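# Set the axle into the vacant green saddle

## Task

Put the axle into the green saddle that currently holds nothing, with every other item still standing in its original spot. The axle must rest there by itself, not held up by any arm, and the gripper must then release it and the arm must withdraw.

## Robot and tools

Robots: four identical i2rt Big YAM arms named arm1, arm2, arm3 and arm4. Each has six revolute joints, a two-finger gripper and a wrist camera. With joint1 and joint6 at 0 and the hand level and pointing forward, the wrist camera rides above the hand and looks toward the fingertips. The hand can reach about 1.0 m from the joint1 axis. A fixed room camera, cam_high, also watches the scene. Joints move at different speeds, so the hand can sweep a wide curve between two postures.

Frames: there is one shared scene frame with its origin on the floor and +z up. "hand" means the point halfway between the fingertips (URDF link pinch). The hand's z axis runs along the fingers, and the fingers close along its y axis. Each arm's foot pose is real but never printed. Commands themselves use only joint angles, not positions in the scene frame.

execute_actions: the argument "actions" is a list holding one action or nothing. An empty list only returns state and images. An action is an object keyed by arm name ("arm1" to "arm4"). Each arm key holds a "joints" object whose keys name joints. Every value is an absolute target, not an offset from the current angle. Units, ranges and signs:
- joint1_rad: -2.879 to 2.879, rad. Rotates the arm about its foot; positive is counter-clockwise seen from above; 0 points the arm the way its foot faces.
- joint2_rad: 0 to 3.141, rad. Shoulder; 0 has the upper arm lying back roughly level, and increasing lifts it up and then forward.
- joint3_rad: 0 to 3.019, rad. Elbow; 0 is fully folded, and increasing opens it.
- joint4_rad: -1.692 to 1.57, rad. Hand pitch; positive tilts the fingers up.
- joint5_rad: -1.57 to 1.57, rad. Sideways hand swing; positive goes to the arm's right.
- joint6_rad: -2.094 to 2.094, rad. Hand roll; positive is clockwise viewed from behind the hand.
- gripper_m: 0 to 0.093, metres of fingertip gap. Each finger can squeeze with roughly 50 to 62 N, less on some units.
A joint counts as arrived within ±0.045, 0.14, 0.09, 0.055, 0.03, 0.035 rad (joints 1 to 6) and ±0.003 m for the gripper. All motions in an action start at once but can finish at different moments. One action runs at most 15 s. An unknown key or an out-of-range number rejects the whole call, and nothing moves. A joint or arm left out may still be driving toward an earlier target. The optional "cameras" list chooses which images come back. Leaving it out, passing null or passing ["all"] gives every camera, and [] gives none. Valid names are arm1_cam_wrist through arm4_cam_wrist and cam_high. The "pictures" line lists the returned images in order.

wait: "seconds" from 0 to 10. It sends no command, lets the scene run, and returns the same output as an empty action.

zoom_image: "camera" plus "region" [x0, y0, x1, y1] in pixels of that camera's most recent full image, with (0, 0) at the top-left corner. The box can be at most 504 by 504 pixels.

read_manual: optional "section" (only "licences"). It returns URDF licence text and moves nothing.

finished_scene: "scene" integer (1 or 2). It closes the current scene permanently after the last command has been held, and reports whether the goal was met. Finish only when the axle is seated, released and the arm is clear.

Reading results: joint_positions gives current angles and gripper gap. joint_status describes how each commanded motion ended:
- off_target: the joint stopped short and may keep pushing.
- contact_stop or time_out: the joint drops its target and holds where it stopped. After time_out, a joint can instead keep a target no further than 0.375, 0.375, 0.113, 0.225, 0.075, 0.3 rad (joints 1 to 6) from where it is, and keep pushing. on_its_own names such joints, and "held at" there is the held target, not the actual angle. To relieve the push, command the reported position.
- not_followed: a safety check refused that arm's joint targets ("joint command not followed", usually with a "cause:" line). The gripper target still runs. The arm may retry the refused targets with later actions. Calls with no action never show this line.
- limit_stop_at_motor_heat: the arm stopped for overheating. Resend the target.
Joint torques follow joint order without the gripper. They include offsets, scale and noise, so treat them as rough hints of load. MOTOR HOT appears from 85 °C. At 100 °C an OVER-TEMPERATURE FAULT drops that arm, gripper included, until it cools. Some heat carries into the next scene. If a result reports a stop, any later movement, wait or finish calls in that same reply are skipped. While you are thinking, the robots hold the last command. Tiny target changes may not move a joint, and a joint bearing a load can slowly sag.

Cautions: the arms do not halt on contact and can press hard. Long pushing overheats motors. Robots pressing hard against each other ends the run, and a hard collision may do so too. No state line reports arm-to-arm contact. The self and inter-arm collision check can react late, and between arms it ignores fingers, gripper housings and wrist cameras. Loose objects are occasionally nudged by outside pushes. Never knock anything off the work area or onto the floor, avoid drops, slips, slams and hard shoves, and leave the other objects where they were.

Each tool is called after "Request:" as name([rows], argument=value, ...), one row to a line, values as JSON.

## Session

Request:
execute_actions(actions=[])

Scene clock: 0.00 s.
Joint torques (N m, as the arm reports them, + toward a larger angle): no reading
Motor temperatures (°C, as the motors report them): arm1=[31 30 31 29 28 32] | arm2=[30 31 31 32 31 28] | arm3=[30 29 29 31 31 31] | arm4=[31 31 31 31 28 28]
arm1.joint_positions: joint1_rad=+0.839 joint2_rad=+0.582 joint3_rad=+1.334 joint4_rad=-1.527 joint5_rad=+0.011 joint6_rad=+0.060 gripper_m=+0.095
arm1.joint_status: not commanded
arm1.hand: x=-0.4974 y=+0.2178 z=+1.2483 quat_wxyz=(-0.366, -0.360, -0.847, +0.136) (m; scene frame)
arm2.joint_positions: joint1_rad=+0.685 joint2_rad=+0.546 joint3_rad=+1.423 joint4_rad=-1.244 joint5_rad=-0.134 joint6_rad=+0.117 gripper_m=+0.094
arm2.joint_status: not commanded
arm2.hand: x=-0.7876 y=-0.2041 z=+1.3592 quat_wxyz=(-0.171, +0.736, -0.369, -0.541) (m; scene frame)
arm3.joint_positions: joint1_rad=+0.835 joint2_rad=+0.448 joint3_rad=+1.331 joint4_rad=-1.504 joint5_rad=+0.136 joint6_rad=+0.231 gripper_m=+0.095
arm3.joint_status: not commanded
arm3.hand: x=+0.7298 y=+0.2240 z=+1.2765 quat_wxyz=(-0.423, -0.456, -0.763, +0.177) (m; scene frame)
arm4.joint_positions: joint1_rad=+0.818 joint2_rad=+0.480 joint3_rad=+1.415 joint4_rad=-1.178 joint5_rad=-0.205 joint6_rad=-0.220 gripper_m=+0.095
arm4.joint_status: not commanded
arm4.hand: x=+0.4864 y=-0.2502 z=+1.3791 quat_wxyz=(-0.216, +0.772, -0.148, -0.579) (m; scene frame)
pictures: arm1_cam_wrist, arm2_cam_wrist, arm3_cam_wrist, arm4_cam_wrist, cam_high
Images, in order (width x height): arm1_cam_wrist 504x504, arm2_cam_wrist 504x504, arm3_cam_wrist 504x504, arm4_cam_wrist 504x504, cam_high 896x504.

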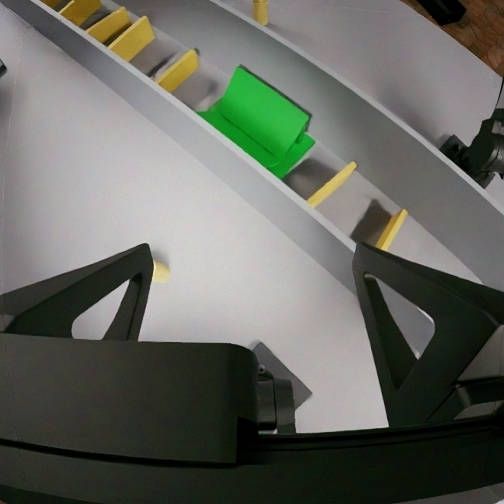

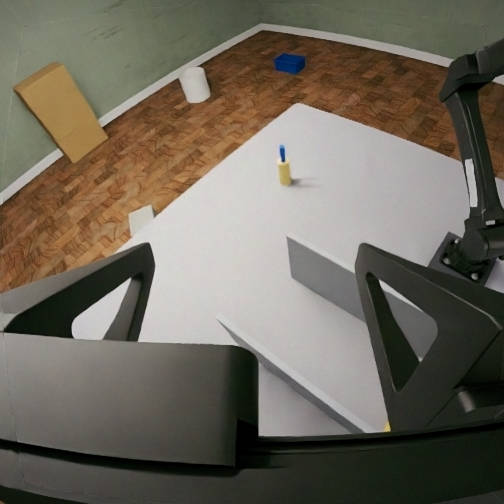

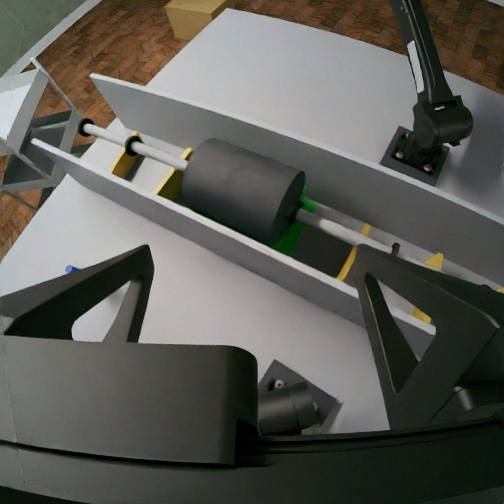

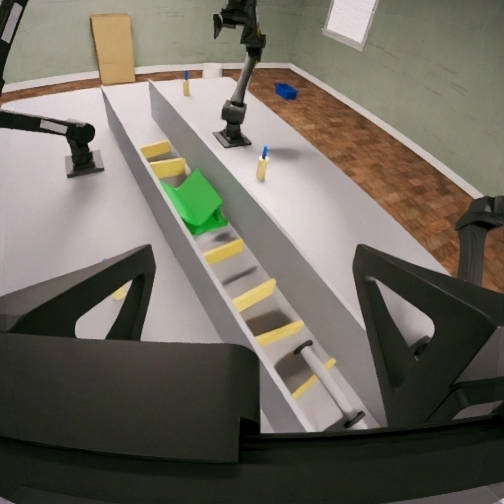

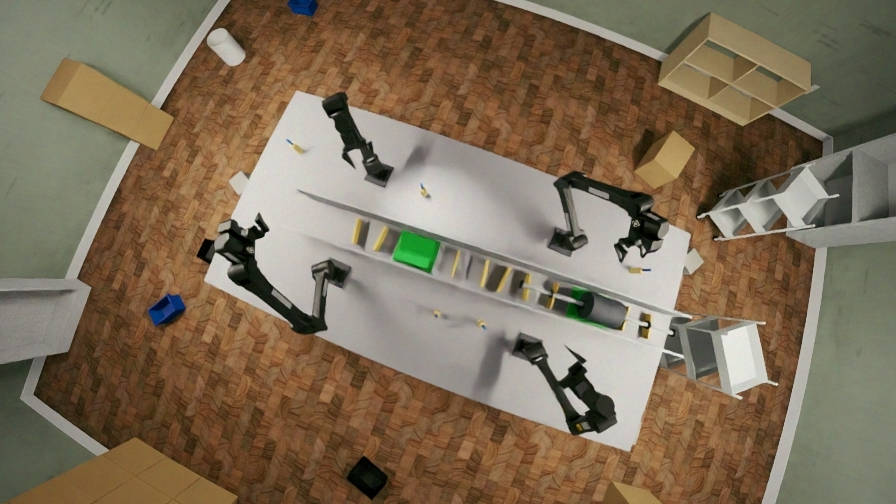

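Request:
zoom_image(camera="cam_high", region=[480, 220, 720, 380])

Request:
zoom_image(camera="cam_high", region=[280, 160, 540, 340])

Request:
zoom_image(camera="arm3_cam_wrist", region=[20, 60, 504, 340])

Region (480, 220, 720, 380) of cam_high's 896x504 image, scaled by 2.100, with more detail than that image has.

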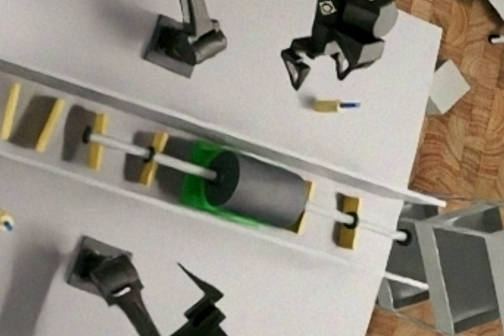

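Region (280, 160, 540, 340) of cam_high's 896x504 image, scaled by 1.938, with more detail than that image has; it fills the top 349 rows of this view, and the rest is white.

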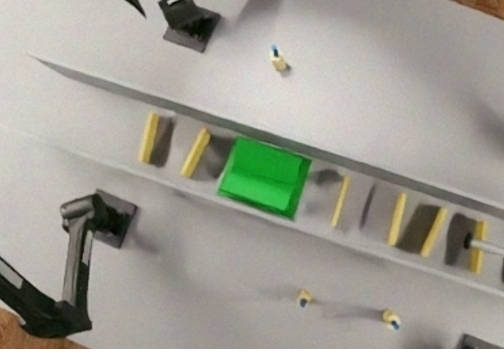

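Region (20, 60, 504, 340) of arm3_cam_wrist's 504x504 image, scaled by 1.041, with more detail than that image has; it fills the top 292 rows of this view, and the rest is white.

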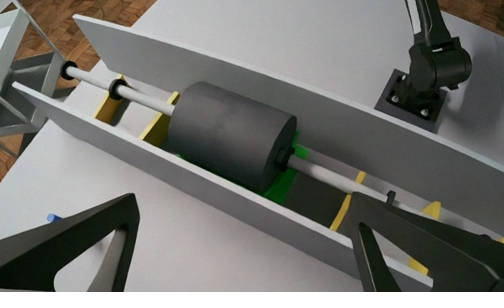

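Request:
execute_actions([
  {"arm4":{"joints":{"joint1_rad":0,"joint2_rad":1.125,"joint3_rad":1.433,"joint4_rad":-1.608,"joint5_rad":0,"joint6_rad":-1.57}},"arm3":{"joints":{"joint1_rad":1.026,"joint2_rad":1.953,"joint3_rad":2.363,"joint4_rad":-1.61,"joint5_rad":0,"joint6_rad":-0.54}},"arm1":{"joints":{"joint1_rad":0.9,"joint2_rad":1.3,"joint3_rad":1.6,"joint4_rad":-1.3,"joint5_rad":0,"joint6_rad":0}}},
])

Scene clock: 104.90 s.
Joint torques (N m, as the arm reports them, + toward a larger angle): arm1=[ 0.7  -6.91 10.94  2.33 -0.18  0.05] | arm2=[ 0.11  4.09  9.65  1.83 -0.02  0.01] | arm3=[  0.01 -21.58  13.49   0.21  -0.15  -0.12] | arm4=[ 0.49 -8.17  9.73  0.23 -0.1  -0.07]
Motor temperatures (°C, as the motors report them): arm1=[31 30 37 29 28 32] | arm2=[30 32 35 32 31 28] | arm3=[30 30 33 31 31 31] | arm4=[31 31 37 31 28 28]
arm1.joint_positions: joint1_rad=+0.895 joint2_rad=+1.309 joint3_rad=+1.576 joint4_rad=-1.307 joint5_rad=+0.004 joint6_rad=+0.010 gripper_m=+0.095
arm1.joint_status: all done
arm1.hand: x=-0.2683 y=+0.0468 z=+1.1683 quat_wxyz=(-0.250, -0.328, -0.907, +0.090) (m; scene frame)
arm2.joint_positions: joint1_rad=+0.685 joint2_rad=+0.546 joint3_rad=+1.423 joint4_rad=-1.244 joint5_rad=-0.134 joint6_rad=+0.117 gripper_m=+0.094
arm2.joint_status: not commanded
arm2.hand: x=-0.7876 y=-0.2041 z=+1.3592 quat_wxyz=(-0.171, +0.736, -0.369, -0.541) (m; scene frame)
arm3.joint_positions: joint1_rad=+1.013 joint2_rad=+1.985 joint3_rad=+2.311 joint4_rad=-1.599 joint5_rad=+0.003 joint6_rad=-0.531 gripper_m=+0.095
arm3.joint_status: all done
arm3.hand: x=+1.1939 y=-0.0283 z=+1.1053 quat_wxyz=(-0.127, -0.032, -0.988, +0.077) (m; scene frame)
arm4.joint_positions: joint1_rad=+0.007 joint2_rad=+1.124 joint3_rad=+1.415 joint4_rad=-1.596 joint5_rad=+0.000 joint6_rad=-1.557 gripper_m=+0.095
arm4.joint_status: all done
arm4.hand: x=+0.6405 y=+0.0008 z=+1.1376 quat_wxyz=(-0.131, +0.991, -0.006, -0.002) (m; scene frame)
pictures: arm1_cam_wrist, arm2_cam_wrist, arm3_cam_wrist, arm4_cam_wrist, cam_high
Images, in order (width x height): arm1_cam_wrist 504x504, arm2_cam_wrist 504x504, arm3_cam_wrist 504x504, arm4_cam_wrist 504x504, cam_high 896x504.

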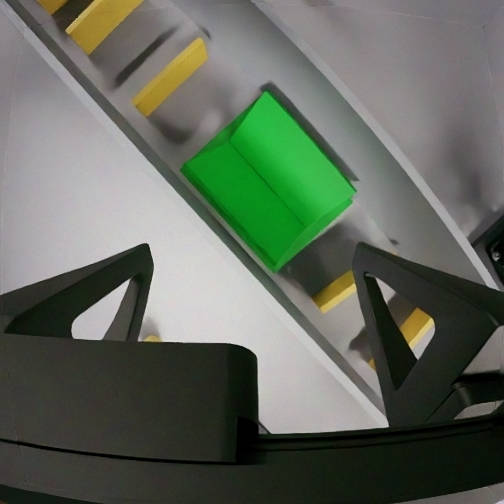

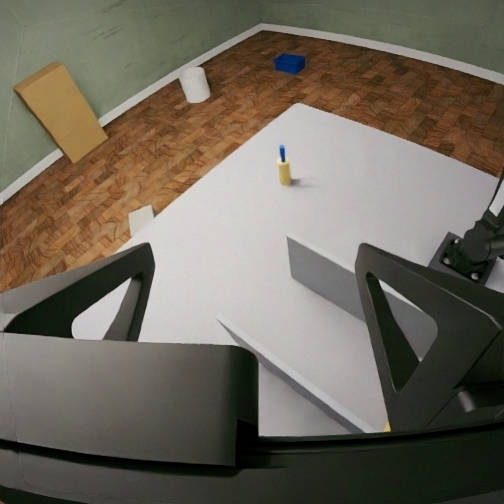

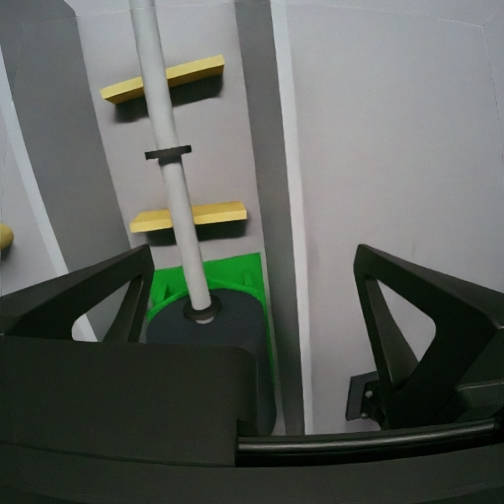

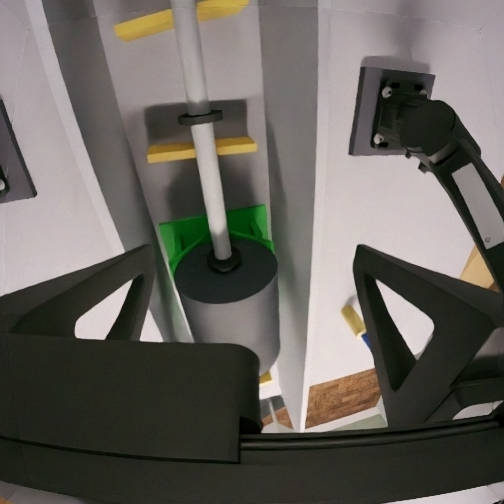

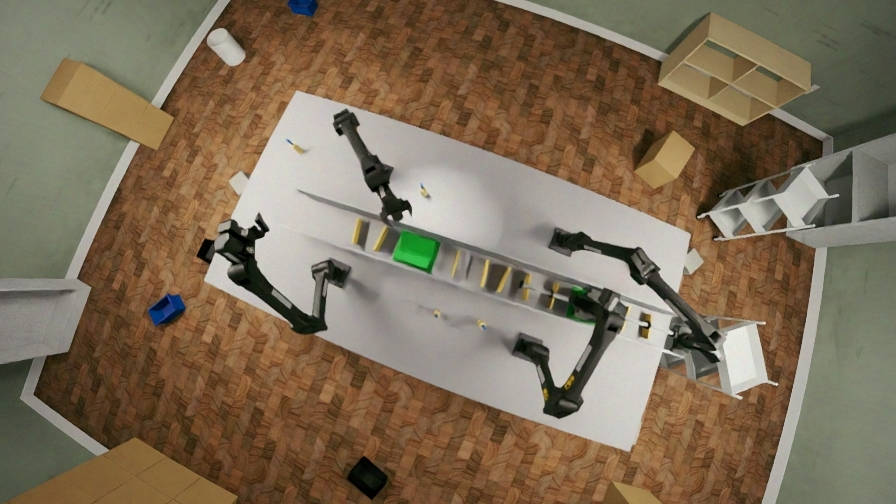

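Request:
execute_actions([
  {"arm4":{"joints":{"joint1_rad":-0.252,"joint2_rad":1.2,"joint3_rad":1.21,"joint4_rad":-1.45,"joint6_rad":-1.82}},"arm3":{"joints":{"joint1_rad":1.125,"joint2_rad":2.0,"joint3_rad":2.175,"joint4_rad":-1.2,"joint6_rad":-0.53}}},
], cameras=["arm3_cam_wrist","arm4_cam_wrist","cam_high"])

Scene clock: 141.87 s.
Joint torques (N m, as the arm reports them, + toward a larger angle): arm1=[ 0.68 -6.9  11.    2.33 -0.18  0.04] | arm2=[ 0.09  4.07  9.61  1.83 -0.01  0.01] | arm3=[ -1.85 -21.44  10.57   2.25  -0.03  -0.03] | arm4=[  0.93 -10.12   8.47   0.78  -0.13  -0.08]
Motor temperatures (°C, as the motors report them): arm1=[31 31 40 29 28 32] | arm2=[30 32 36 32 31 28] | arm3=[30 32 36 31 32 31] | arm4=[31 32 39 31 28 28]
arm1.joint_positions: joint1_rad=+0.895 joint2_rad=+1.309 joint3_rad=+1.576 joint4_rad=-1.307 joint5_rad=+0.004 joint6_rad=+0.010 gripper_m=+0.095
arm1.joint_status: not commanded
arm1.hand: x=-0.2683 y=+0.0468 z=+1.1683 quat_wxyz=(-0.250, -0.328, -0.907, +0.090) (m; scene frame)
arm2.joint_positions: joint1_rad=+0.685 joint2_rad=+0.546 joint3_rad=+1.423 joint4_rad=-1.244 joint5_rad=-0.134 joint6_rad=+0.117 gripper_m=+0.094
arm2.joint_status: not commanded
arm2.hand: x=-0.7876 y=-0.2041 z=+1.3592 quat_wxyz=(-0.171, +0.736, -0.369, -0.541) (m; scene frame)
arm3.joint_positions: joint1_rad=+1.137 joint2_rad=+2.006 joint3_rad=+2.162 joint4_rad=-1.223 joint5_rad=+0.001 joint6_rad=-0.531 gripper_m=+0.095
arm3.joint_status: all done
arm3.hand: x=+1.2977 y=+0.0130 z=+1.0580 quat_wxyz=(-0.220, +0.029, -0.968, +0.117) (m; scene frame)
arm4.joint_positions: joint1_rad=-0.251 joint2_rad=+1.205 joint3_rad=+1.210 joint4_rad=-1.463 joint5_rad=+0.000 joint6_rad=-1.808 gripper_m=+0.095
arm4.joint_status: all done
arm4.hand: x=+0.7322 y=-0.0021 z=+1.0300 quat_wxyz=(-0.053, +0.998, -0.010, +0.014) (m; scene frame)
pictures: arm3_cam_wrist, arm4_cam_wrist, cam_high
Images, in order (width x height): arm3_cam_wrist 504x504, arm4_cam_wrist 504x504, cam_high 896x504.

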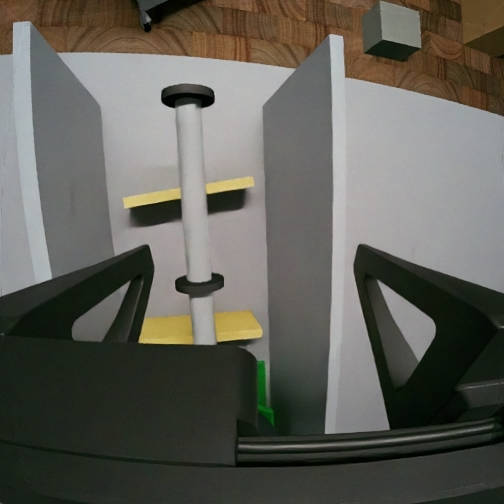

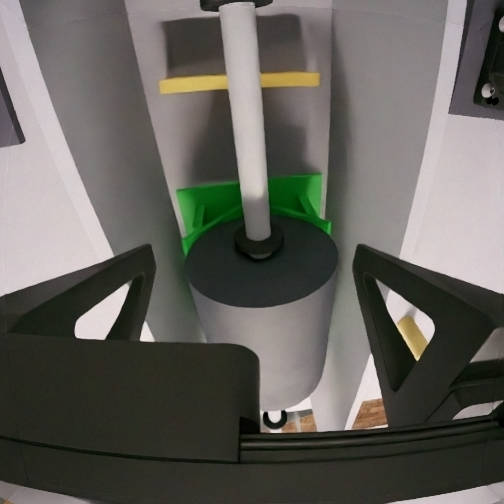

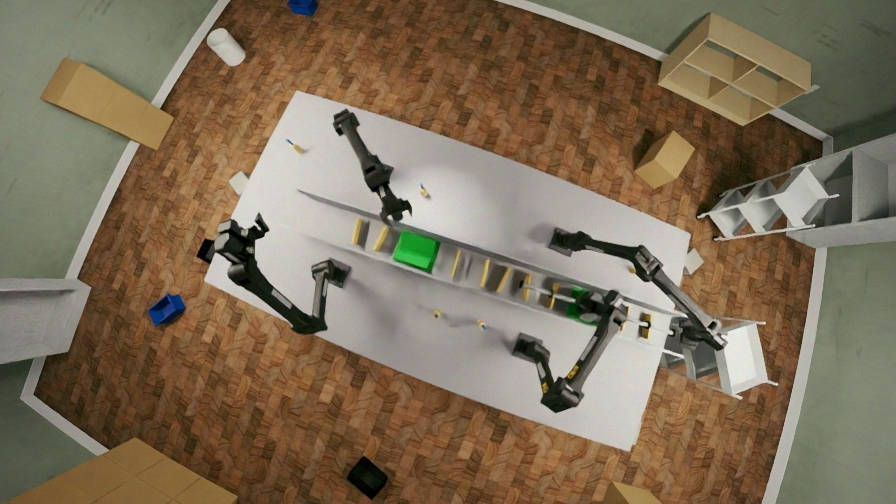

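Request:
execute_actions([
  {"arm4":{"joints":{"joint1_rad":-0.21,"joint2_rad":1.24,"joint3_rad":1.075,"joint4_rad":-1.32,"joint6_rad":-1.79}},"arm3":{"joints":{"joint1_rad":1.12,"joint2_rad":2.18,"joint3_rad":2.38,"joint4_rad":-1.454,"joint6_rad":-0.49}}},
], cameras=["arm3_cam_wrist","arm4_cam_wrist"])

Scene clock: 158.83 s.
Joint torques (N m, as the arm reports them, + toward a larger angle): arm1=[ 0.68 -6.84 10.99  2.31 -0.18  0.05] | arm2=[ 0.22  4.13  9.67  1.85 -0.01  0.01] | arm3=[ -2.4  -23.26  13.83   0.18  -0.01   0.03] | arm4=[ 2.09 -9.9   7.89  0.74 -0.13  0.19]
Motor temperatures (°C, as the motors report them): arm1=[31 31 40 29 28 32] | arm2=[30 32 36 32 31 28] | arm3=[30 32 36 31 32 31] | arm4=[31 32 39 31 28 28]
arm1.joint_positions: joint1_rad=+0.895 joint2_rad=+1.309 joint3_rad=+1.576 joint4_rad=-1.307 joint5_rad=+0.004 joint6_rad=+0.010 gripper_m=+0.095
arm1.joint_status: not commanded
arm1.hand: x=-0.2683 y=+0.0468 z=+1.1683 quat_wxyz=(-0.250, -0.328, -0.907, +0.090) (m; scene frame)
arm2.joint_positions: joint1_rad=+0.685 joint2_rad=+0.546 joint3_rad=+1.423 joint4_rad=-1.244 joint5_rad=-0.134 joint6_rad=+0.117 gripper_m=+0.094
arm2.joint_status: not commanded
arm2.hand: x=-0.7876 y=-0.2041 z=+1.3592 quat_wxyz=(-0.171, +0.736, -0.369, -0.541) (m; scene frame)
arm3.joint_positions: joint1_rad=+1.137 joint2_rad=+2.191 joint3_rad=+2.326 joint4_rad=-1.439 joint5_rad=+0.001 joint6_rad=-0.499 gripper_m=+0.095
arm3.joint_status: all done
arm3.hand: x=+1.2992 y=+0.0130 z=+0.9813 quat_wxyz=(-0.119, +0.014, -0.991, +0.059) (m; scene frame)
arm4.joint_positions: joint1_rad=-0.222 joint2_rad=+1.238 joint3_rad=+1.080 joint4_rad=-1.334 joint5_rad=+0.000 joint6_rad=-1.802 gripper_m=+0.095
arm4.joint_status: all done
arm4.hand: x=+0.7221 y=-0.0001 z=+0.9693 quat_wxyz=(-0.037, +0.999, +0.001, +0.009) (m; scene frame)
pictures: arm3_cam_wrist, arm4_cam_wrist
Images, in order (width x height): arm3_cam_wrist 504x504, arm4_cam_wrist 504x504.

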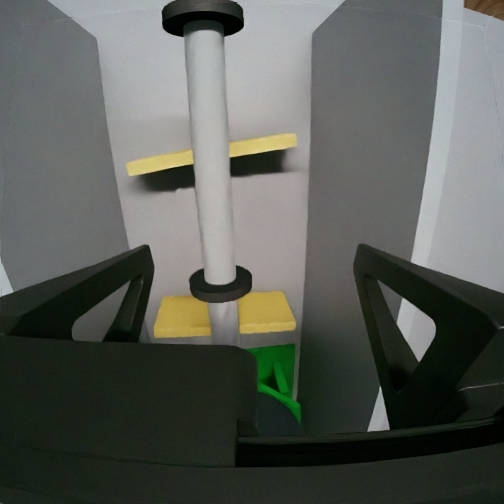

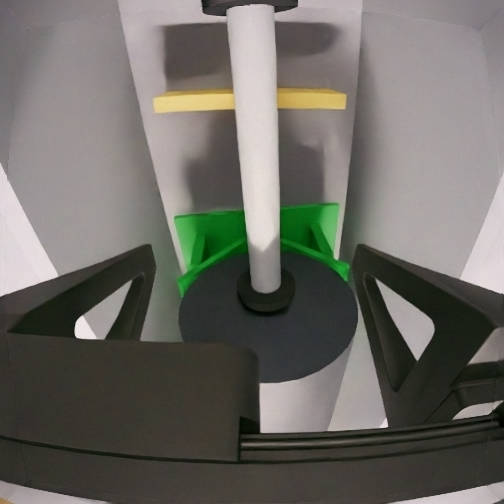

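Request:
execute_actions([
  {"arm4":{"joints":{"joint2_rad":1.313,"joint3_rad":0.94,"joint4_rad":-1.12}},"arm3":{"joints":{"joint1_rad":1.16,"joint2_rad":2.14,"joint3_rad":2.04,"joint4_rad":-1.17,"joint6_rad":-0.46}}},
], cameras=["arm3_cam_wrist","arm4_cam_wrist"])

Scene clock: 171.57 s.
Joint torques (N m, as the arm reports them, + toward a larger angle): arm1=[ 0.67 -6.86 11.    2.32 -0.18  0.04] | arm2=[ 0.07  4.22  9.62  1.74 -0.01  0.  ] | arm3=[ -0.13 -22.84  10.33   1.73  -0.08  -0.01] | arm4=[  2.06 -11.01   7.69   0.71  -0.13   0.19]
Motor temperatures (°C, as the motors report them): arm1=[31 31 41 29 28 32] | arm2=[30 32 36 32 31 28] | arm3=[30 33 37 31 31 31] | arm4=[31 32 38 31 28 28]
arm1.joint_positions: joint1_rad=+0.895 joint2_rad=+1.309 joint3_rad=+1.576 joint4_rad=-1.307 joint5_rad=+0.004 joint6_rad=+0.010 gripper_m=+0.095
arm1.joint_status: not commanded
arm1.hand: x=-0.2683 y=+0.0468 z=+1.1683 quat_wxyz=(-0.250, -0.328, -0.907, +0.090) (m; scene frame)
arm2.joint_positions: joint1_rad=+0.685 joint2_rad=+0.546 joint3_rad=+1.423 joint4_rad=-1.244 joint5_rad=-0.134 joint6_rad=+0.117 gripper_m=+0.094
arm2.joint_status: not commanded
arm2.hand: x=-0.7876 y=-0.2041 z=+1.3592 quat_wxyz=(-0.171, +0.736, -0.369, -0.541) (m; scene frame)
arm3.joint_positions: joint1_rad=+1.143 joint2_rad=+2.151 joint3_rad=+2.025 joint4_rad=-1.191 joint5_rad=+0.001 joint6_rad=-0.469 gripper_m=+0.095
arm3.joint_status: all done
arm3.hand: x=+1.2895 y=+0.0233 z=+0.8924 quat_wxyz=(-0.115, +0.002, -0.992, +0.054) (m; scene frame)
arm4.joint_positions: joint1_rad=-0.222 joint2_rad=+1.317 joint3_rad=+0.940 joint4_rad=-1.133 joint5_rad=+0.000 joint6_rad=-1.801 gripper_m=+0.095
arm4.joint_status: all done
arm4.hand: x=+0.7228 y=+0.0034 z=+0.8924 quat_wxyz=(-0.029, +1.000, +0.001, +0.007) (m; scene frame)
pictures: arm3_cam_wrist, arm4_cam_wrist
Images, in order (width x height): arm3_cam_wrist 504x504, arm4_cam_wrist 504x504.

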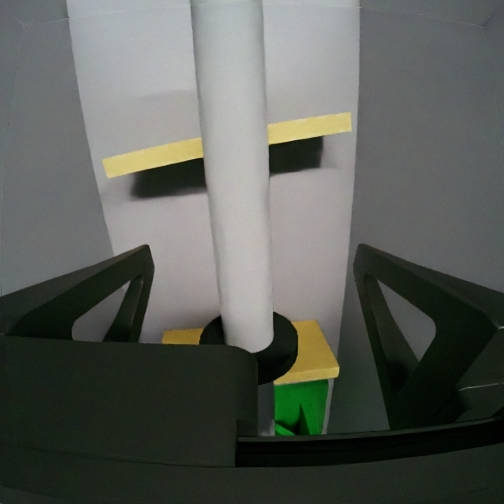

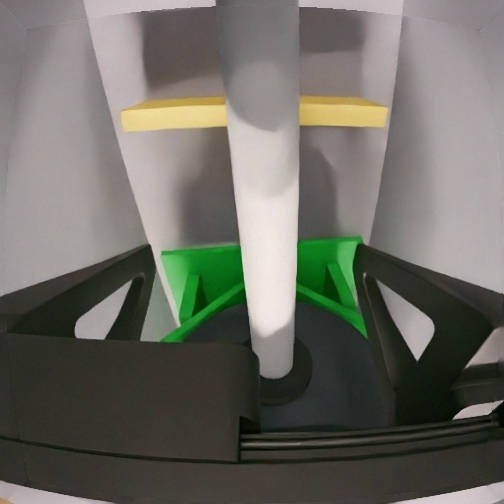

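Request:
execute_actions([
  {"arm4":{"joints":{"joint2_rad":1.33,"joint3_rad":0.92,"joint4_rad":-1.09}},"arm3":{"joints":{"joint2_rad":2.16,"joint3_rad":2.03}}},
], cameras=[])

Request:
execute_actions([
  {"arm4":{"joints":{"gripper_m":0}},"arm3":{"joints":{"gripper_m":0}}},
], cameras=["arm3_cam_wrist","arm4_cam_wrist"])

Scene clock: 179.03 s.
Joint torques (N m, as the arm reports them, + toward a larger angle): arm1=[ 0.69 -6.85 11.    2.32 -0.18  0.04] | arm2=[-0.12  4.18  9.7   1.87 -0.01  0.  ] | arm3=[  0.34 -20.43   9.63   1.6   -0.05   0.01] | arm4=[ 2.06 -9.6   6.75  0.74 -0.13  0.19]
Motor temperatures (°C, as the motors report them): arm1=[31 31 41 29 28 32] | arm2=[30 32 36 32 31 28] | arm3=[30 33 36 31 31 31] | arm4=[31 32 38 31 28 28]
arm1.joint_positions: joint1_rad=+0.895 joint2_rad=+1.309 joint3_rad=+1.576 joint4_rad=-1.307 joint5_rad=+0.004 joint6_rad=+0.010 gripper_m=+0.095
arm1.joint_status: not commanded
arm1.hand: x=-0.2683 y=+0.0468 z=+1.1683 quat_wxyz=(-0.250, -0.328, -0.907, +0.090) (m; scene frame)
arm2.joint_positions: joint1_rad=+0.685 joint2_rad=+0.546 joint3_rad=+1.423 joint4_rad=-1.244 joint5_rad=-0.134 joint6_rad=+0.117 gripper_m=+0.094
arm2.joint_status: not commanded
arm2.hand: x=-0.7876 y=-0.2041 z=+1.3592 quat_wxyz=(-0.171, +0.736, -0.369, -0.541) (m; scene frame)
arm3.joint_positions: joint1_rad=+1.143 joint2_rad=+2.151 joint3_rad=+2.025 joint4_rad=-1.191 joint5_rad=+0.001 joint6_rad=-0.469 gripper_m=+0.095
arm3.joint_status: all done
arm3.hand: x=+1.2895 y=+0.0233 z=+0.8924 quat_wxyz=(-0.115, +0.002, -0.992, +0.054) (m; scene frame)
arm4.joint_positions: joint1_rad=-0.222 joint2_rad=+1.317 joint3_rad=+0.934 joint4_rad=-1.104 joint5_rad=+0.000 joint6_rad=-1.801 gripper_m=+0.095
arm4.joint_status: all done
arm4.hand: x=+0.7239 y=+0.0080 z=+0.8904 quat_wxyz=(-0.040, +0.999, +0.001, +0.009) (m; scene frame)
pictures: none
No camera images: the call's "cameras" was empty. Leave "cameras" out to get every camera's image.

Scene clock: 179.77 s.
Joint torques (N m, as the arm reports them, + toward a larger angle): arm1=[ 0.7  -6.84 11.    2.32 -0.18  0.05] | arm2=[ 0.31  4.    9.64  1.8   0.   -0.01] | arm3=[ -0.39 -20.37   9.93   1.73   0.13   0.11] | arm4=[ 1.95 -9.58  6.78  0.42 -0.14  0.25]
Motor temperatures (°C, as the motors report them): arm1=[31 31 41 29 28 32] | arm2=[30 32 36 32 31 28] | arm3=[30 33 36 31 31 31] | arm4=[31 32 38 31 28 28]
arm1.joint_positions: joint1_rad=+0.895 joint2_rad=+1.309 joint3_rad=+1.576 joint4_rad=-1.307 joint5_rad=+0.004 joint6_rad=+0.010 gripper_m=+0.095
arm1.joint_status: not commanded
arm1.hand: x=-0.2683 y=+0.0468 z=+1.1683 quat_wxyz=(-0.250, -0.328, -0.907, +0.090) (m; scene frame)
arm2.joint_positions: joint1_rad=+0.685 joint2_rad=+0.546 joint3_rad=+1.423 joint4_rad=-1.244 joint5_rad=-0.134 joint6_rad=+0.117 gripper_m=+0.094
arm2.joint_status: not commanded
arm2.hand: x=-0.7876 y=-0.2041 z=+1.3592 quat_wxyz=(-0.171, +0.736, -0.369, -0.541) (m; scene frame)
arm3.joint_positions: joint1_rad=+1.148 joint2_rad=+2.151 joint3_rad=+2.022 joint4_rad=-1.190 joint5_rad=-0.005 joint6_rad=-0.473 gripper_m=+0.024
arm3.joint_status: gripper_m off_target (ended at +0.024, target +0.000)
arm3.hand: x=+1.2907 y=+0.0276 z=+0.8909 quat_wxyz=(-0.115, +0.007, -0.992, +0.051) (m; scene frame)
arm4.joint_positions: joint1_rad=-0.221 joint2_rad=+1.317 joint3_rad=+0.933 joint4_rad=-1.093 joint5_rad=+0.001 joint6_rad=-1.806 gripper_m=+0.023
arm4.joint_status: gripper_m off_target (ended at +0.023, target +0.000)
arm4.hand: x=+0.7242 y=+0.0104 z=+0.8904 quat_wxyz=(-0.045, +0.999, +0.004, +0.011) (m; scene frame)
pictures: arm3_cam_wrist, arm4_cam_wrist
Images, in order (width x height): arm3_cam_wrist 504x504, arm4_cam_wrist 504x504.

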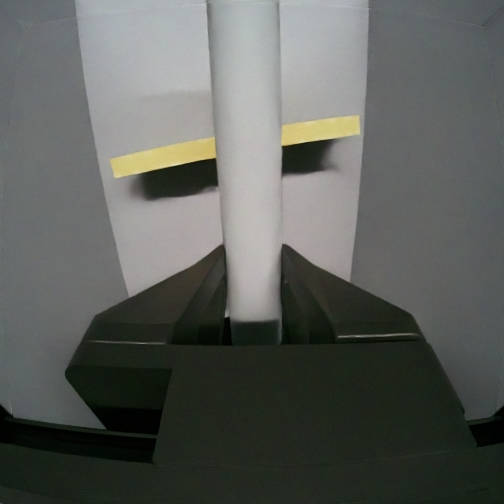

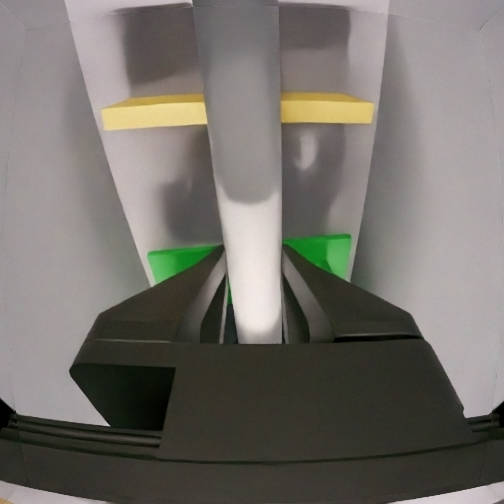

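Request:
execute_actions([
  {"arm4":{"joints":{"joint2_rad":1.245,"joint3_rad":1.17,"joint4_rad":-1.36}},"arm3":{"joints":{"joint2_rad":2.12,"joint3_rad":2.33,"joint4_rad":-1.42}}},
], cameras=["arm3_cam_wrist","arm4_cam_wrist","cam_high"])

Scene clock: 187.63 s.
Joint torques (N m, as the arm reports them, + toward a larger angle): arm1=[ 0.7  -6.88 11.    2.32 -0.18  0.04] | arm2=[ 0.22  3.96  9.61  1.85 -0.02  0.  ] | arm3=[ -0.35 -24.39  15.78   0.99  -0.46   0.06] | arm4=[  1.56 -13.26  13.2   -0.43  -0.9    0.23]
Motor temperatures (°C, as the motors report them): arm1=[31 31 41 29 28 32] | arm2=[30 32 36 32 31 28] | arm3=[30 33 36 31 32 31] | arm4=[31 32 39 31 28 28]
arm1.joint_positions: joint1_rad=+0.895 joint2_rad=+1.309 joint3_rad=+1.576 joint4_rad=-1.307 joint5_rad=+0.004 joint6_rad=+0.010 gripper_m=+0.095
arm1.joint_status: not commanded
arm1.hand: x=-0.2683 y=+0.0468 z=+1.1683 quat_wxyz=(-0.250, -0.328, -0.907, +0.090) (m; scene frame)
arm2.joint_positions: joint1_rad=+0.685 joint2_rad=+0.546 joint3_rad=+1.423 joint4_rad=-1.244 joint5_rad=-0.134 joint6_rad=+0.117 gripper_m=+0.094
arm2.joint_status: not commanded
arm2.hand: x=-0.7876 y=-0.2041 z=+1.3592 quat_wxyz=(-0.171, +0.736, -0.369, -0.541) (m; scene frame)
arm3.joint_positions: joint1_rad=+1.150 joint2_rad=+2.158 joint3_rad=+2.255 joint4_rad=-1.425 joint5_rad=+0.012 joint6_rad=-0.472 gripper_m=+0.024
arm3.joint_status: all done
arm3.hand: x=+1.2909 y=+0.0251 z=+0.9745 quat_wxyz=(-0.107, +0.006, -0.993, +0.056) (m; scene frame)
arm4.joint_positions: joint1_rad=-0.215 joint2_rad=+1.274 joint3_rad=+1.099 joint4_rad=-1.339 joint5_rad=+0.020 joint6_rad=-1.805 gripper_m=+0.023
arm4.joint_status: all done
arm4.hand: x=+0.7246 y=+0.0069 z=+0.9646 quat_wxyz=(-0.025, +1.000, +0.006, +0.016) (m; scene frame)
pictures: arm3_cam_wrist, arm4_cam_wrist, cam_high
Images, in order (width x height): arm3_cam_wrist 504x504, arm4_cam_wrist 504x504, cam_high 896x504.

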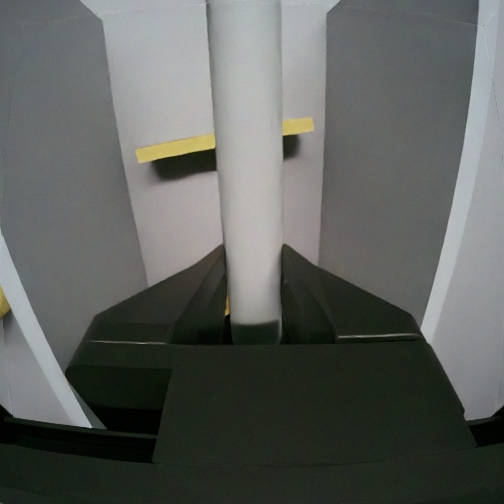

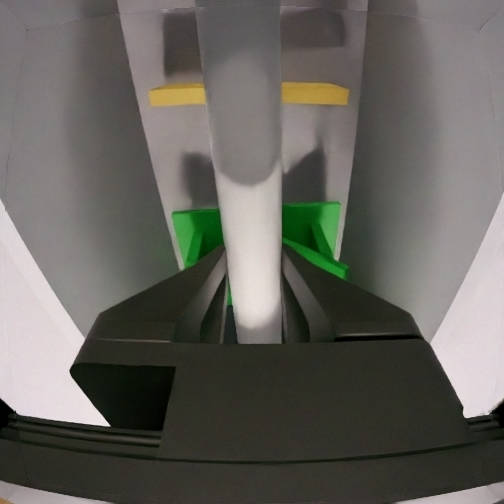

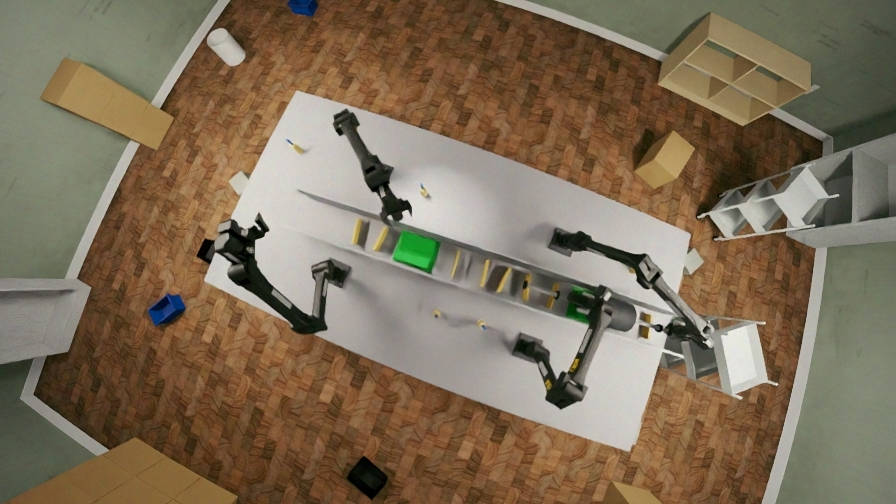

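Request:
execute_actions([
  {"arm4":{"joints":{"joint1_rad":0.254,"joint2_rad":1.19,"joint3_rad":1.32,"joint4_rad":-1.49,"joint6_rad":-1.33}},"arm3":{"joints":{"joint1_rad":1.005,"joint2_rad":1.7,"joint3_rad":1.82,"joint4_rad":-1.41,"joint6_rad":-0.605}}},
], cameras=["arm4_cam_wrist","cam_high"])

Scene clock: 204.13 s.
Joint torques (N m, as the arm reports them, + toward a larger angle): arm1=[ 0.7  -6.84 11.    2.32 -0.18  0.05] | arm2=[0.23 4.15 9.57 1.73 0.   0.01] | arm3=[ -0.67 -18.15  11.02   0.83   0.46  -0.06] | arm4=[  1.18 -12.56  15.32   0.32   0.12   0.36]
Motor temperatures (°C, as the motors report them): arm1=[31 31 42 29 28 32] | arm2=[30 32 36 32 31 28] | arm3=[30 34 39 31 32 31] | arm4=[31 32 45 31 29 28]
arm1.joint_positions: joint1_rad=+0.895 joint2_rad=+1.309 joint3_rad=+1.576 joint4_rad=-1.307 joint5_rad=+0.004 joint6_rad=+0.010 gripper_m=+0.095
arm1.joint_status: not commanded
arm1.hand: x=-0.2683 y=+0.0468 z=+1.1683 quat_wxyz=(-0.250, -0.328, -0.907, +0.090) (m; scene frame)
arm2.joint_positions: joint1_rad=+0.685 joint2_rad=+0.546 joint3_rad=+1.423 joint4_rad=-1.244 joint5_rad=-0.134 joint6_rad=+0.117 gripper_m=+0.094
arm2.joint_status: not commanded
arm2.hand: x=-0.7876 y=-0.2041 z=+1.3592 quat_wxyz=(-0.171, +0.736, -0.369, -0.541) (m; scene frame)
arm3.joint_positions: joint1_rad=+0.999 joint2_rad=+1.724 joint3_rad=+1.798 joint4_rad=-1.417 joint5_rad=-0.012 joint6_rad=-0.610 gripper_m=+0.024
arm3.joint_status: all done
arm3.hand: x=+1.1186 y=+0.0163 z=+1.0513 quat_wxyz=(-0.099, +0.001, -0.994, +0.057) (m; scene frame)
arm4.joint_positions: joint1_rad=+0.252 joint2_rad=+1.219 joint3_rad=+1.223 joint4_rad=-1.490 joint5_rad=-0.006 joint6_rad=-1.356 gripper_m=+0.023
arm4.joint_status: joint3_rad time_out (moved +0.123 of +0.221); the others done
arm4.on_its_own: joint3_rad reads +1.223 and still pushes toward +1.320 since a time_out
arm4.hand: x=+0.5525 y=-0.0024 z=+1.0299 quat_wxyz=(-0.039, +0.999, +0.016, -0.013) (m; scene frame)
pictures: arm4_cam_wrist, cam_high
Images, in order (width x height): arm4_cam_wrist 504x504, cam_high 896x504.

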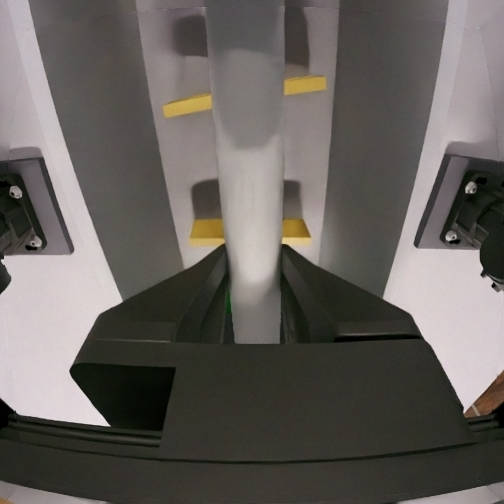

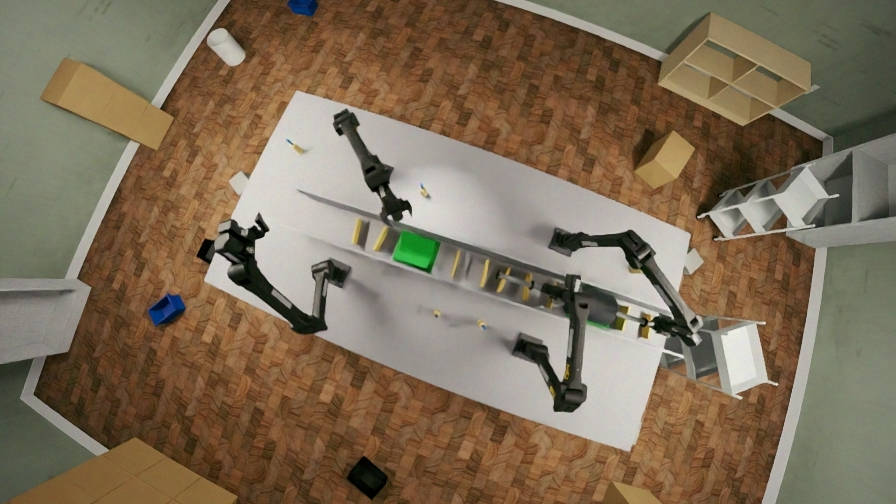

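Request:
execute_actions([
  {"arm4":{"joints":{"joint1_rad":0.605,"joint2_rad":1.32,"joint3_rad":1.465,"joint4_rad":-1.44,"joint6_rad":-0.97}},"arm3":{"joints":{"joint1_rad":0.83,"joint2_rad":1.43,"joint3_rad":1.49,"joint4_rad":-1.41,"joint6_rad":-0.79}},"arm1":{"joints":{"joint1_rad":1.09,"joint2_rad":2.03,"joint3_rad":2.47,"joint4_rad":-1.25,"joint6_rad":-0.52}}},
], cameras=[])

Request:
execute_actions([
  {"arm4":{"joints":{"joint1_rad":0.848,"joint2_rad":1.56,"joint3_rad":1.72,"joint4_rad":-1.44,"joint6_rad":-0.725}},"arm3":{"joints":{"joint1_rad":0.54,"joint2_rad":1.235,"joint3_rad":1.305,"joint4_rad":-1.48,"joint6_rad":-1.08}}},
], cameras=["arm1_cam_wrist","arm4_cam_wrist","cam_high"])

Scene clock: 224.83 s.
Joint torques (N m, as the arm reports them, + toward a larger angle): arm1=[ -0.22 -16.25  12.51   2.53  -0.12   0.07] | arm2=[ 0.08  3.96  9.63  1.74 -0.02  0.01] | arm3=[  0.3  -13.01  11.03   0.63   0.32  -0.07] | arm4=[  0.68 -16.49  15.66   0.63  -0.11   0.35]
Motor temperatures (°C, as the motors report them): arm1=[31 31 42 29 28 32] | arm2=[30 32 36 32 31 28] | arm3=[30 33 37 31 32 31] | arm4=[31 33 51 31 28 28]
arm1.joint_positions: joint1_rad=+1.095 joint2_rad=+2.041 joint3_rad=+2.427 joint4_rad=-1.257 joint5_rad=+0.001 joint6_rad=-0.510 gripper_m=+0.095
arm1.joint_status: all done
arm1.hand: x=+0.0370 y=-0.0045 z=+1.1600 quat_wxyz=(-0.303, +0.013, -0.938, +0.167) (m; scene frame)
arm2.joint_positions: joint1_rad=+0.685 joint2_rad=+0.546 joint3_rad=+1.423 joint4_rad=-1.244 joint5_rad=-0.134 joint6_rad=+0.117 gripper_m=+0.094
arm2.joint_status: not commanded
arm2.hand: x=-0.7876 y=-0.2041 z=+1.3592 quat_wxyz=(-0.171, +0.736, -0.369, -0.541) (m; scene frame)
arm3.joint_positions: joint1_rad=+0.817 joint2_rad=+1.449 joint3_rad=+1.466 joint4_rad=-1.410 joint5_rad=-0.010 joint6_rad=-0.790 gripper_m=+0.024
arm3.joint_status: all done
arm3.hand: x=+0.9697 y=+0.0158 z=+1.0465 quat_wxyz=(-0.068, +0.000, -0.996, +0.056) (m; scene frame)
arm4.joint_positions: joint1_rad=+0.609 joint2_rad=+1.362 joint3_rad=+1.364 joint4_rad=-1.447 joint5_rad=+0.000 joint6_rad=-0.995 gripper_m=+0.023
arm4.joint_status: joint3_rad time_out (moved +0.142 of +0.242); the others done
arm4.on_its_own: joint3_rad reads +1.364 and still pushes toward +1.465 since a time_out
arm4.hand: x=+0.4010 y=-0.0010 z=+1.0364 quat_wxyz=(-0.052, +0.998, +0.014, -0.035) (m; scene frame)
pictures: none
No camera images: the call's "cameras" was empty. Leave "cameras" out to get every camera's image.

not run: a stop came earlier in this reply.

Request:
execute_actions([
  {"arm4":{"joints":{"joint1_rad":0.848,"joint2_rad":1.55,"joint3_rad":1.73,"joint4_rad":-1.44,"joint6_rad":-0.725}},"arm3":{"joints":{"joint1_rad":0.54,"joint2_rad":1.235,"joint3_rad":1.305,"joint4_rad":-1.48,"joint6_rad":-1.08}}},
], cameras=["arm1_cam_wrist","arm4_cam_wrist","cam_high"])

Scene clock: 230.53 s.
Joint torques (N m, as the arm reports them, + toward a larger angle): arm1=[ -0.19 -16.3   12.43   2.54  -0.12   0.07] | arm2=[0.18 4.04 9.61 1.84 0.   0.01] | arm3=[  0.32 -10.94  11.14  -0.05   0.09  -0.12] | arm4=[  0.15 -22.15  16.17   0.66  -0.23   0.34]
Motor temperatures (°C, as the motors report them): arm1=[31 32 43 29 28 32] | arm2=[30 32 36 32 31 28] | arm3=[30 33 37 31 32 31] | arm4=[31 33 52 31 28 28]
arm1.joint_positions: joint1_rad=+1.095 joint2_rad=+2.041 joint3_rad=+2.427 joint4_rad=-1.257 joint5_rad=+0.001 joint6_rad=-0.510 gripper_m=+0.095
arm1.joint_status: not commanded
arm1.hand: x=+0.0370 y=-0.0045 z=+1.1600 quat_wxyz=(-0.303, +0.013, -0.938, +0.167) (m; scene frame)
arm2.joint_positions: joint1_rad=+0.685 joint2_rad=+0.546 joint3_rad=+1.423 joint4_rad=-1.244 joint5_rad=-0.134 joint6_rad=+0.117 gripper_m=+0.094
arm2.joint_status: not commanded
arm2.hand: x=-0.7876 y=-0.2041 z=+1.3592 quat_wxyz=(-0.171, +0.736, -0.369, -0.541) (m; scene frame)
arm3.joint_positions: joint1_rad=+0.527 joint2_rad=+1.257 joint3_rad=+1.279 joint4_rad=-1.469 joint5_rad=-0.005 joint6_rad=-1.074 gripper_m=+0.024
arm3.joint_status: all done
arm3.hand: x=+0.8191 y=+0.0116 z=+1.0430 quat_wxyz=(-0.033, -0.003, -0.998, +0.050) (m; scene frame)
arm4.joint_positions: joint1_rad=+0.860 joint2_rad=+1.603 joint3_rad=+1.623 joint4_rad=-1.446 joint5_rad=+0.004 joint6_rad=-0.749 gripper_m=+0.023
arm4.joint_status: joint3_rad time_out (moved +0.259 of +0.366); the others done
arm4.on_its_own: joint3_rad reads +1.623 and still pushes toward +1.730 since a time_out
arm4.hand: x=+0.2499 y=-0.0072 z=+1.0356 quat_wxyz=(-0.049, +0.997, +0.016, -0.053) (m; scene frame)
pictures: arm1_cam_wrist, arm4_cam_wrist, cam_high
Images, in order (width x height): arm1_cam_wrist 504x504, arm4_cam_wrist 504x504, cam_high 896x504.

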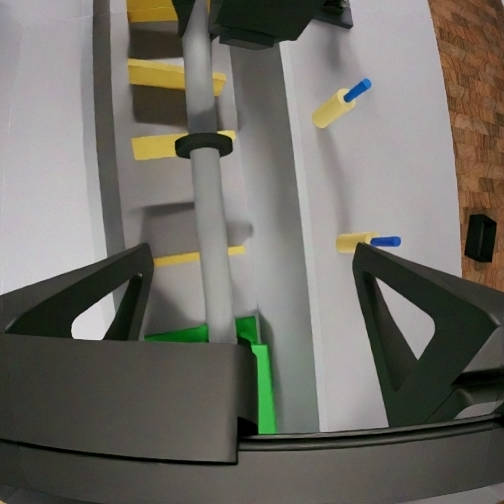

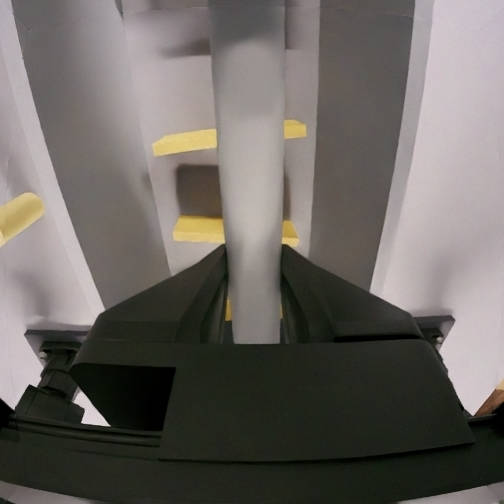

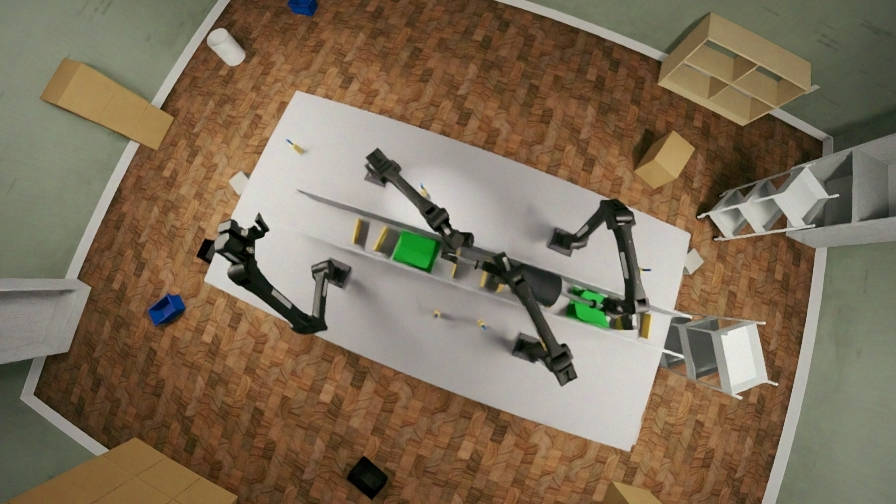

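Request:
execute_actions([
  {"arm1":{"joints":{"joint1_rad":1.08,"joint2_rad":2.15,"joint3_rad":2.34,"joint4_rad":-1.225,"joint6_rad":-0.52}}},
], cameras=["arm1_cam_wrist","cam_high"])

Scene clock: 237.90 s.
Joint torques (N m, as the arm reports them, + toward a larger angle): arm1=[ -0.35 -18.58  10.92   2.35  -0.13   0.07] | arm2=[-0.06  3.93  9.66  1.84  0.01  0.  ] | arm3=[  0.39 -10.72  11.28  -0.01   0.14  -0.14] | arm4=[  0.1  -22.18  16.14   0.67  -0.24   0.34]
Motor temperatures (°C, as the motors report them): arm1=[31 33 43 29 28 32] | arm2=[30 32 36 32 31 28] | arm3=[30 32 37 31 32 31] | arm4=[31 34 54 31 28 28]
arm1.joint_positions: joint1_rad=+1.087 joint2_rad=+2.171 joint3_rad=+2.319 joint4_rad=-1.234 joint5_rad=+0.001 joint6_rad=-0.510 gripper_m=+0.095
arm1.joint_status: all done
arm1.hand: x=+0.0503 y=-0.0191 z=+1.0105 quat_wxyz=(-0.212, +0.010, -0.970, +0.119) (m; scene frame)
arm2.joint_positions: joint1_rad=+0.685 joint2_rad=+0.546 joint3_rad=+1.423 joint4_rad=-1.244 joint5_rad=-0.134 joint6_rad=+0.117 gripper_m=+0.094
arm2.joint_status: not commanded
arm2.hand: x=-0.7876 y=-0.2041 z=+1.3592 quat_wxyz=(-0.171, +0.736, -0.369, -0.541) (m; scene frame)
arm3.joint_positions: joint1_rad=+0.527 joint2_rad=+1.257 joint3_rad=+1.279 joint4_rad=-1.469 joint5_rad=-0.005 joint6_rad=-1.074 gripper_m=+0.024
arm3.joint_status: not commanded
arm3.hand: x=+0.8191 y=+0.0116 z=+1.0430 quat_wxyz=(-0.033, -0.003, -0.998, +0.050) (m; scene frame)
arm4.joint_positions: joint1_rad=+0.860 joint2_rad=+1.603 joint3_rad=+1.623 joint4_rad=-1.446 joint5_rad=+0.004 joint6_rad=-0.749 gripper_m=+0.023
arm4.joint_status: not commanded
arm4.on_its_own: joint3_rad reads +1.623 and still pushes toward +1.730 since a time_out
arm4.hand: x=+0.2499 y=-0.0072 z=+1.0356 quat_wxyz=(-0.049, +0.997, +0.016, -0.053) (m; scene frame)
pictures: arm1_cam_wrist, cam_high
Images, in order (width x height): arm1_cam_wrist 504x504, cam_high 896x504.

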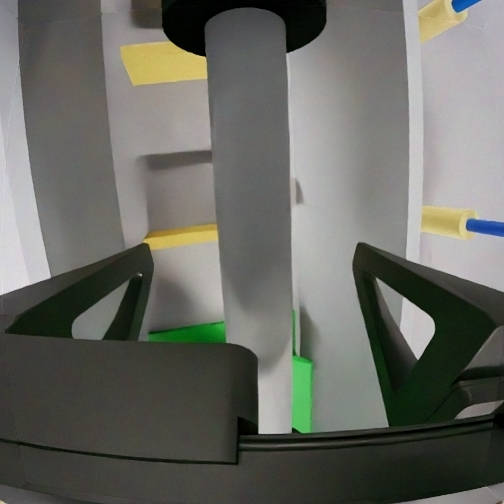

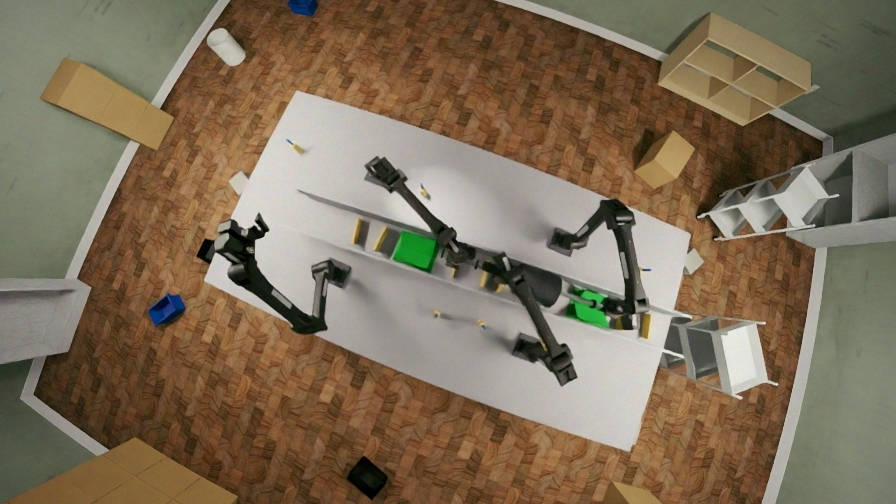

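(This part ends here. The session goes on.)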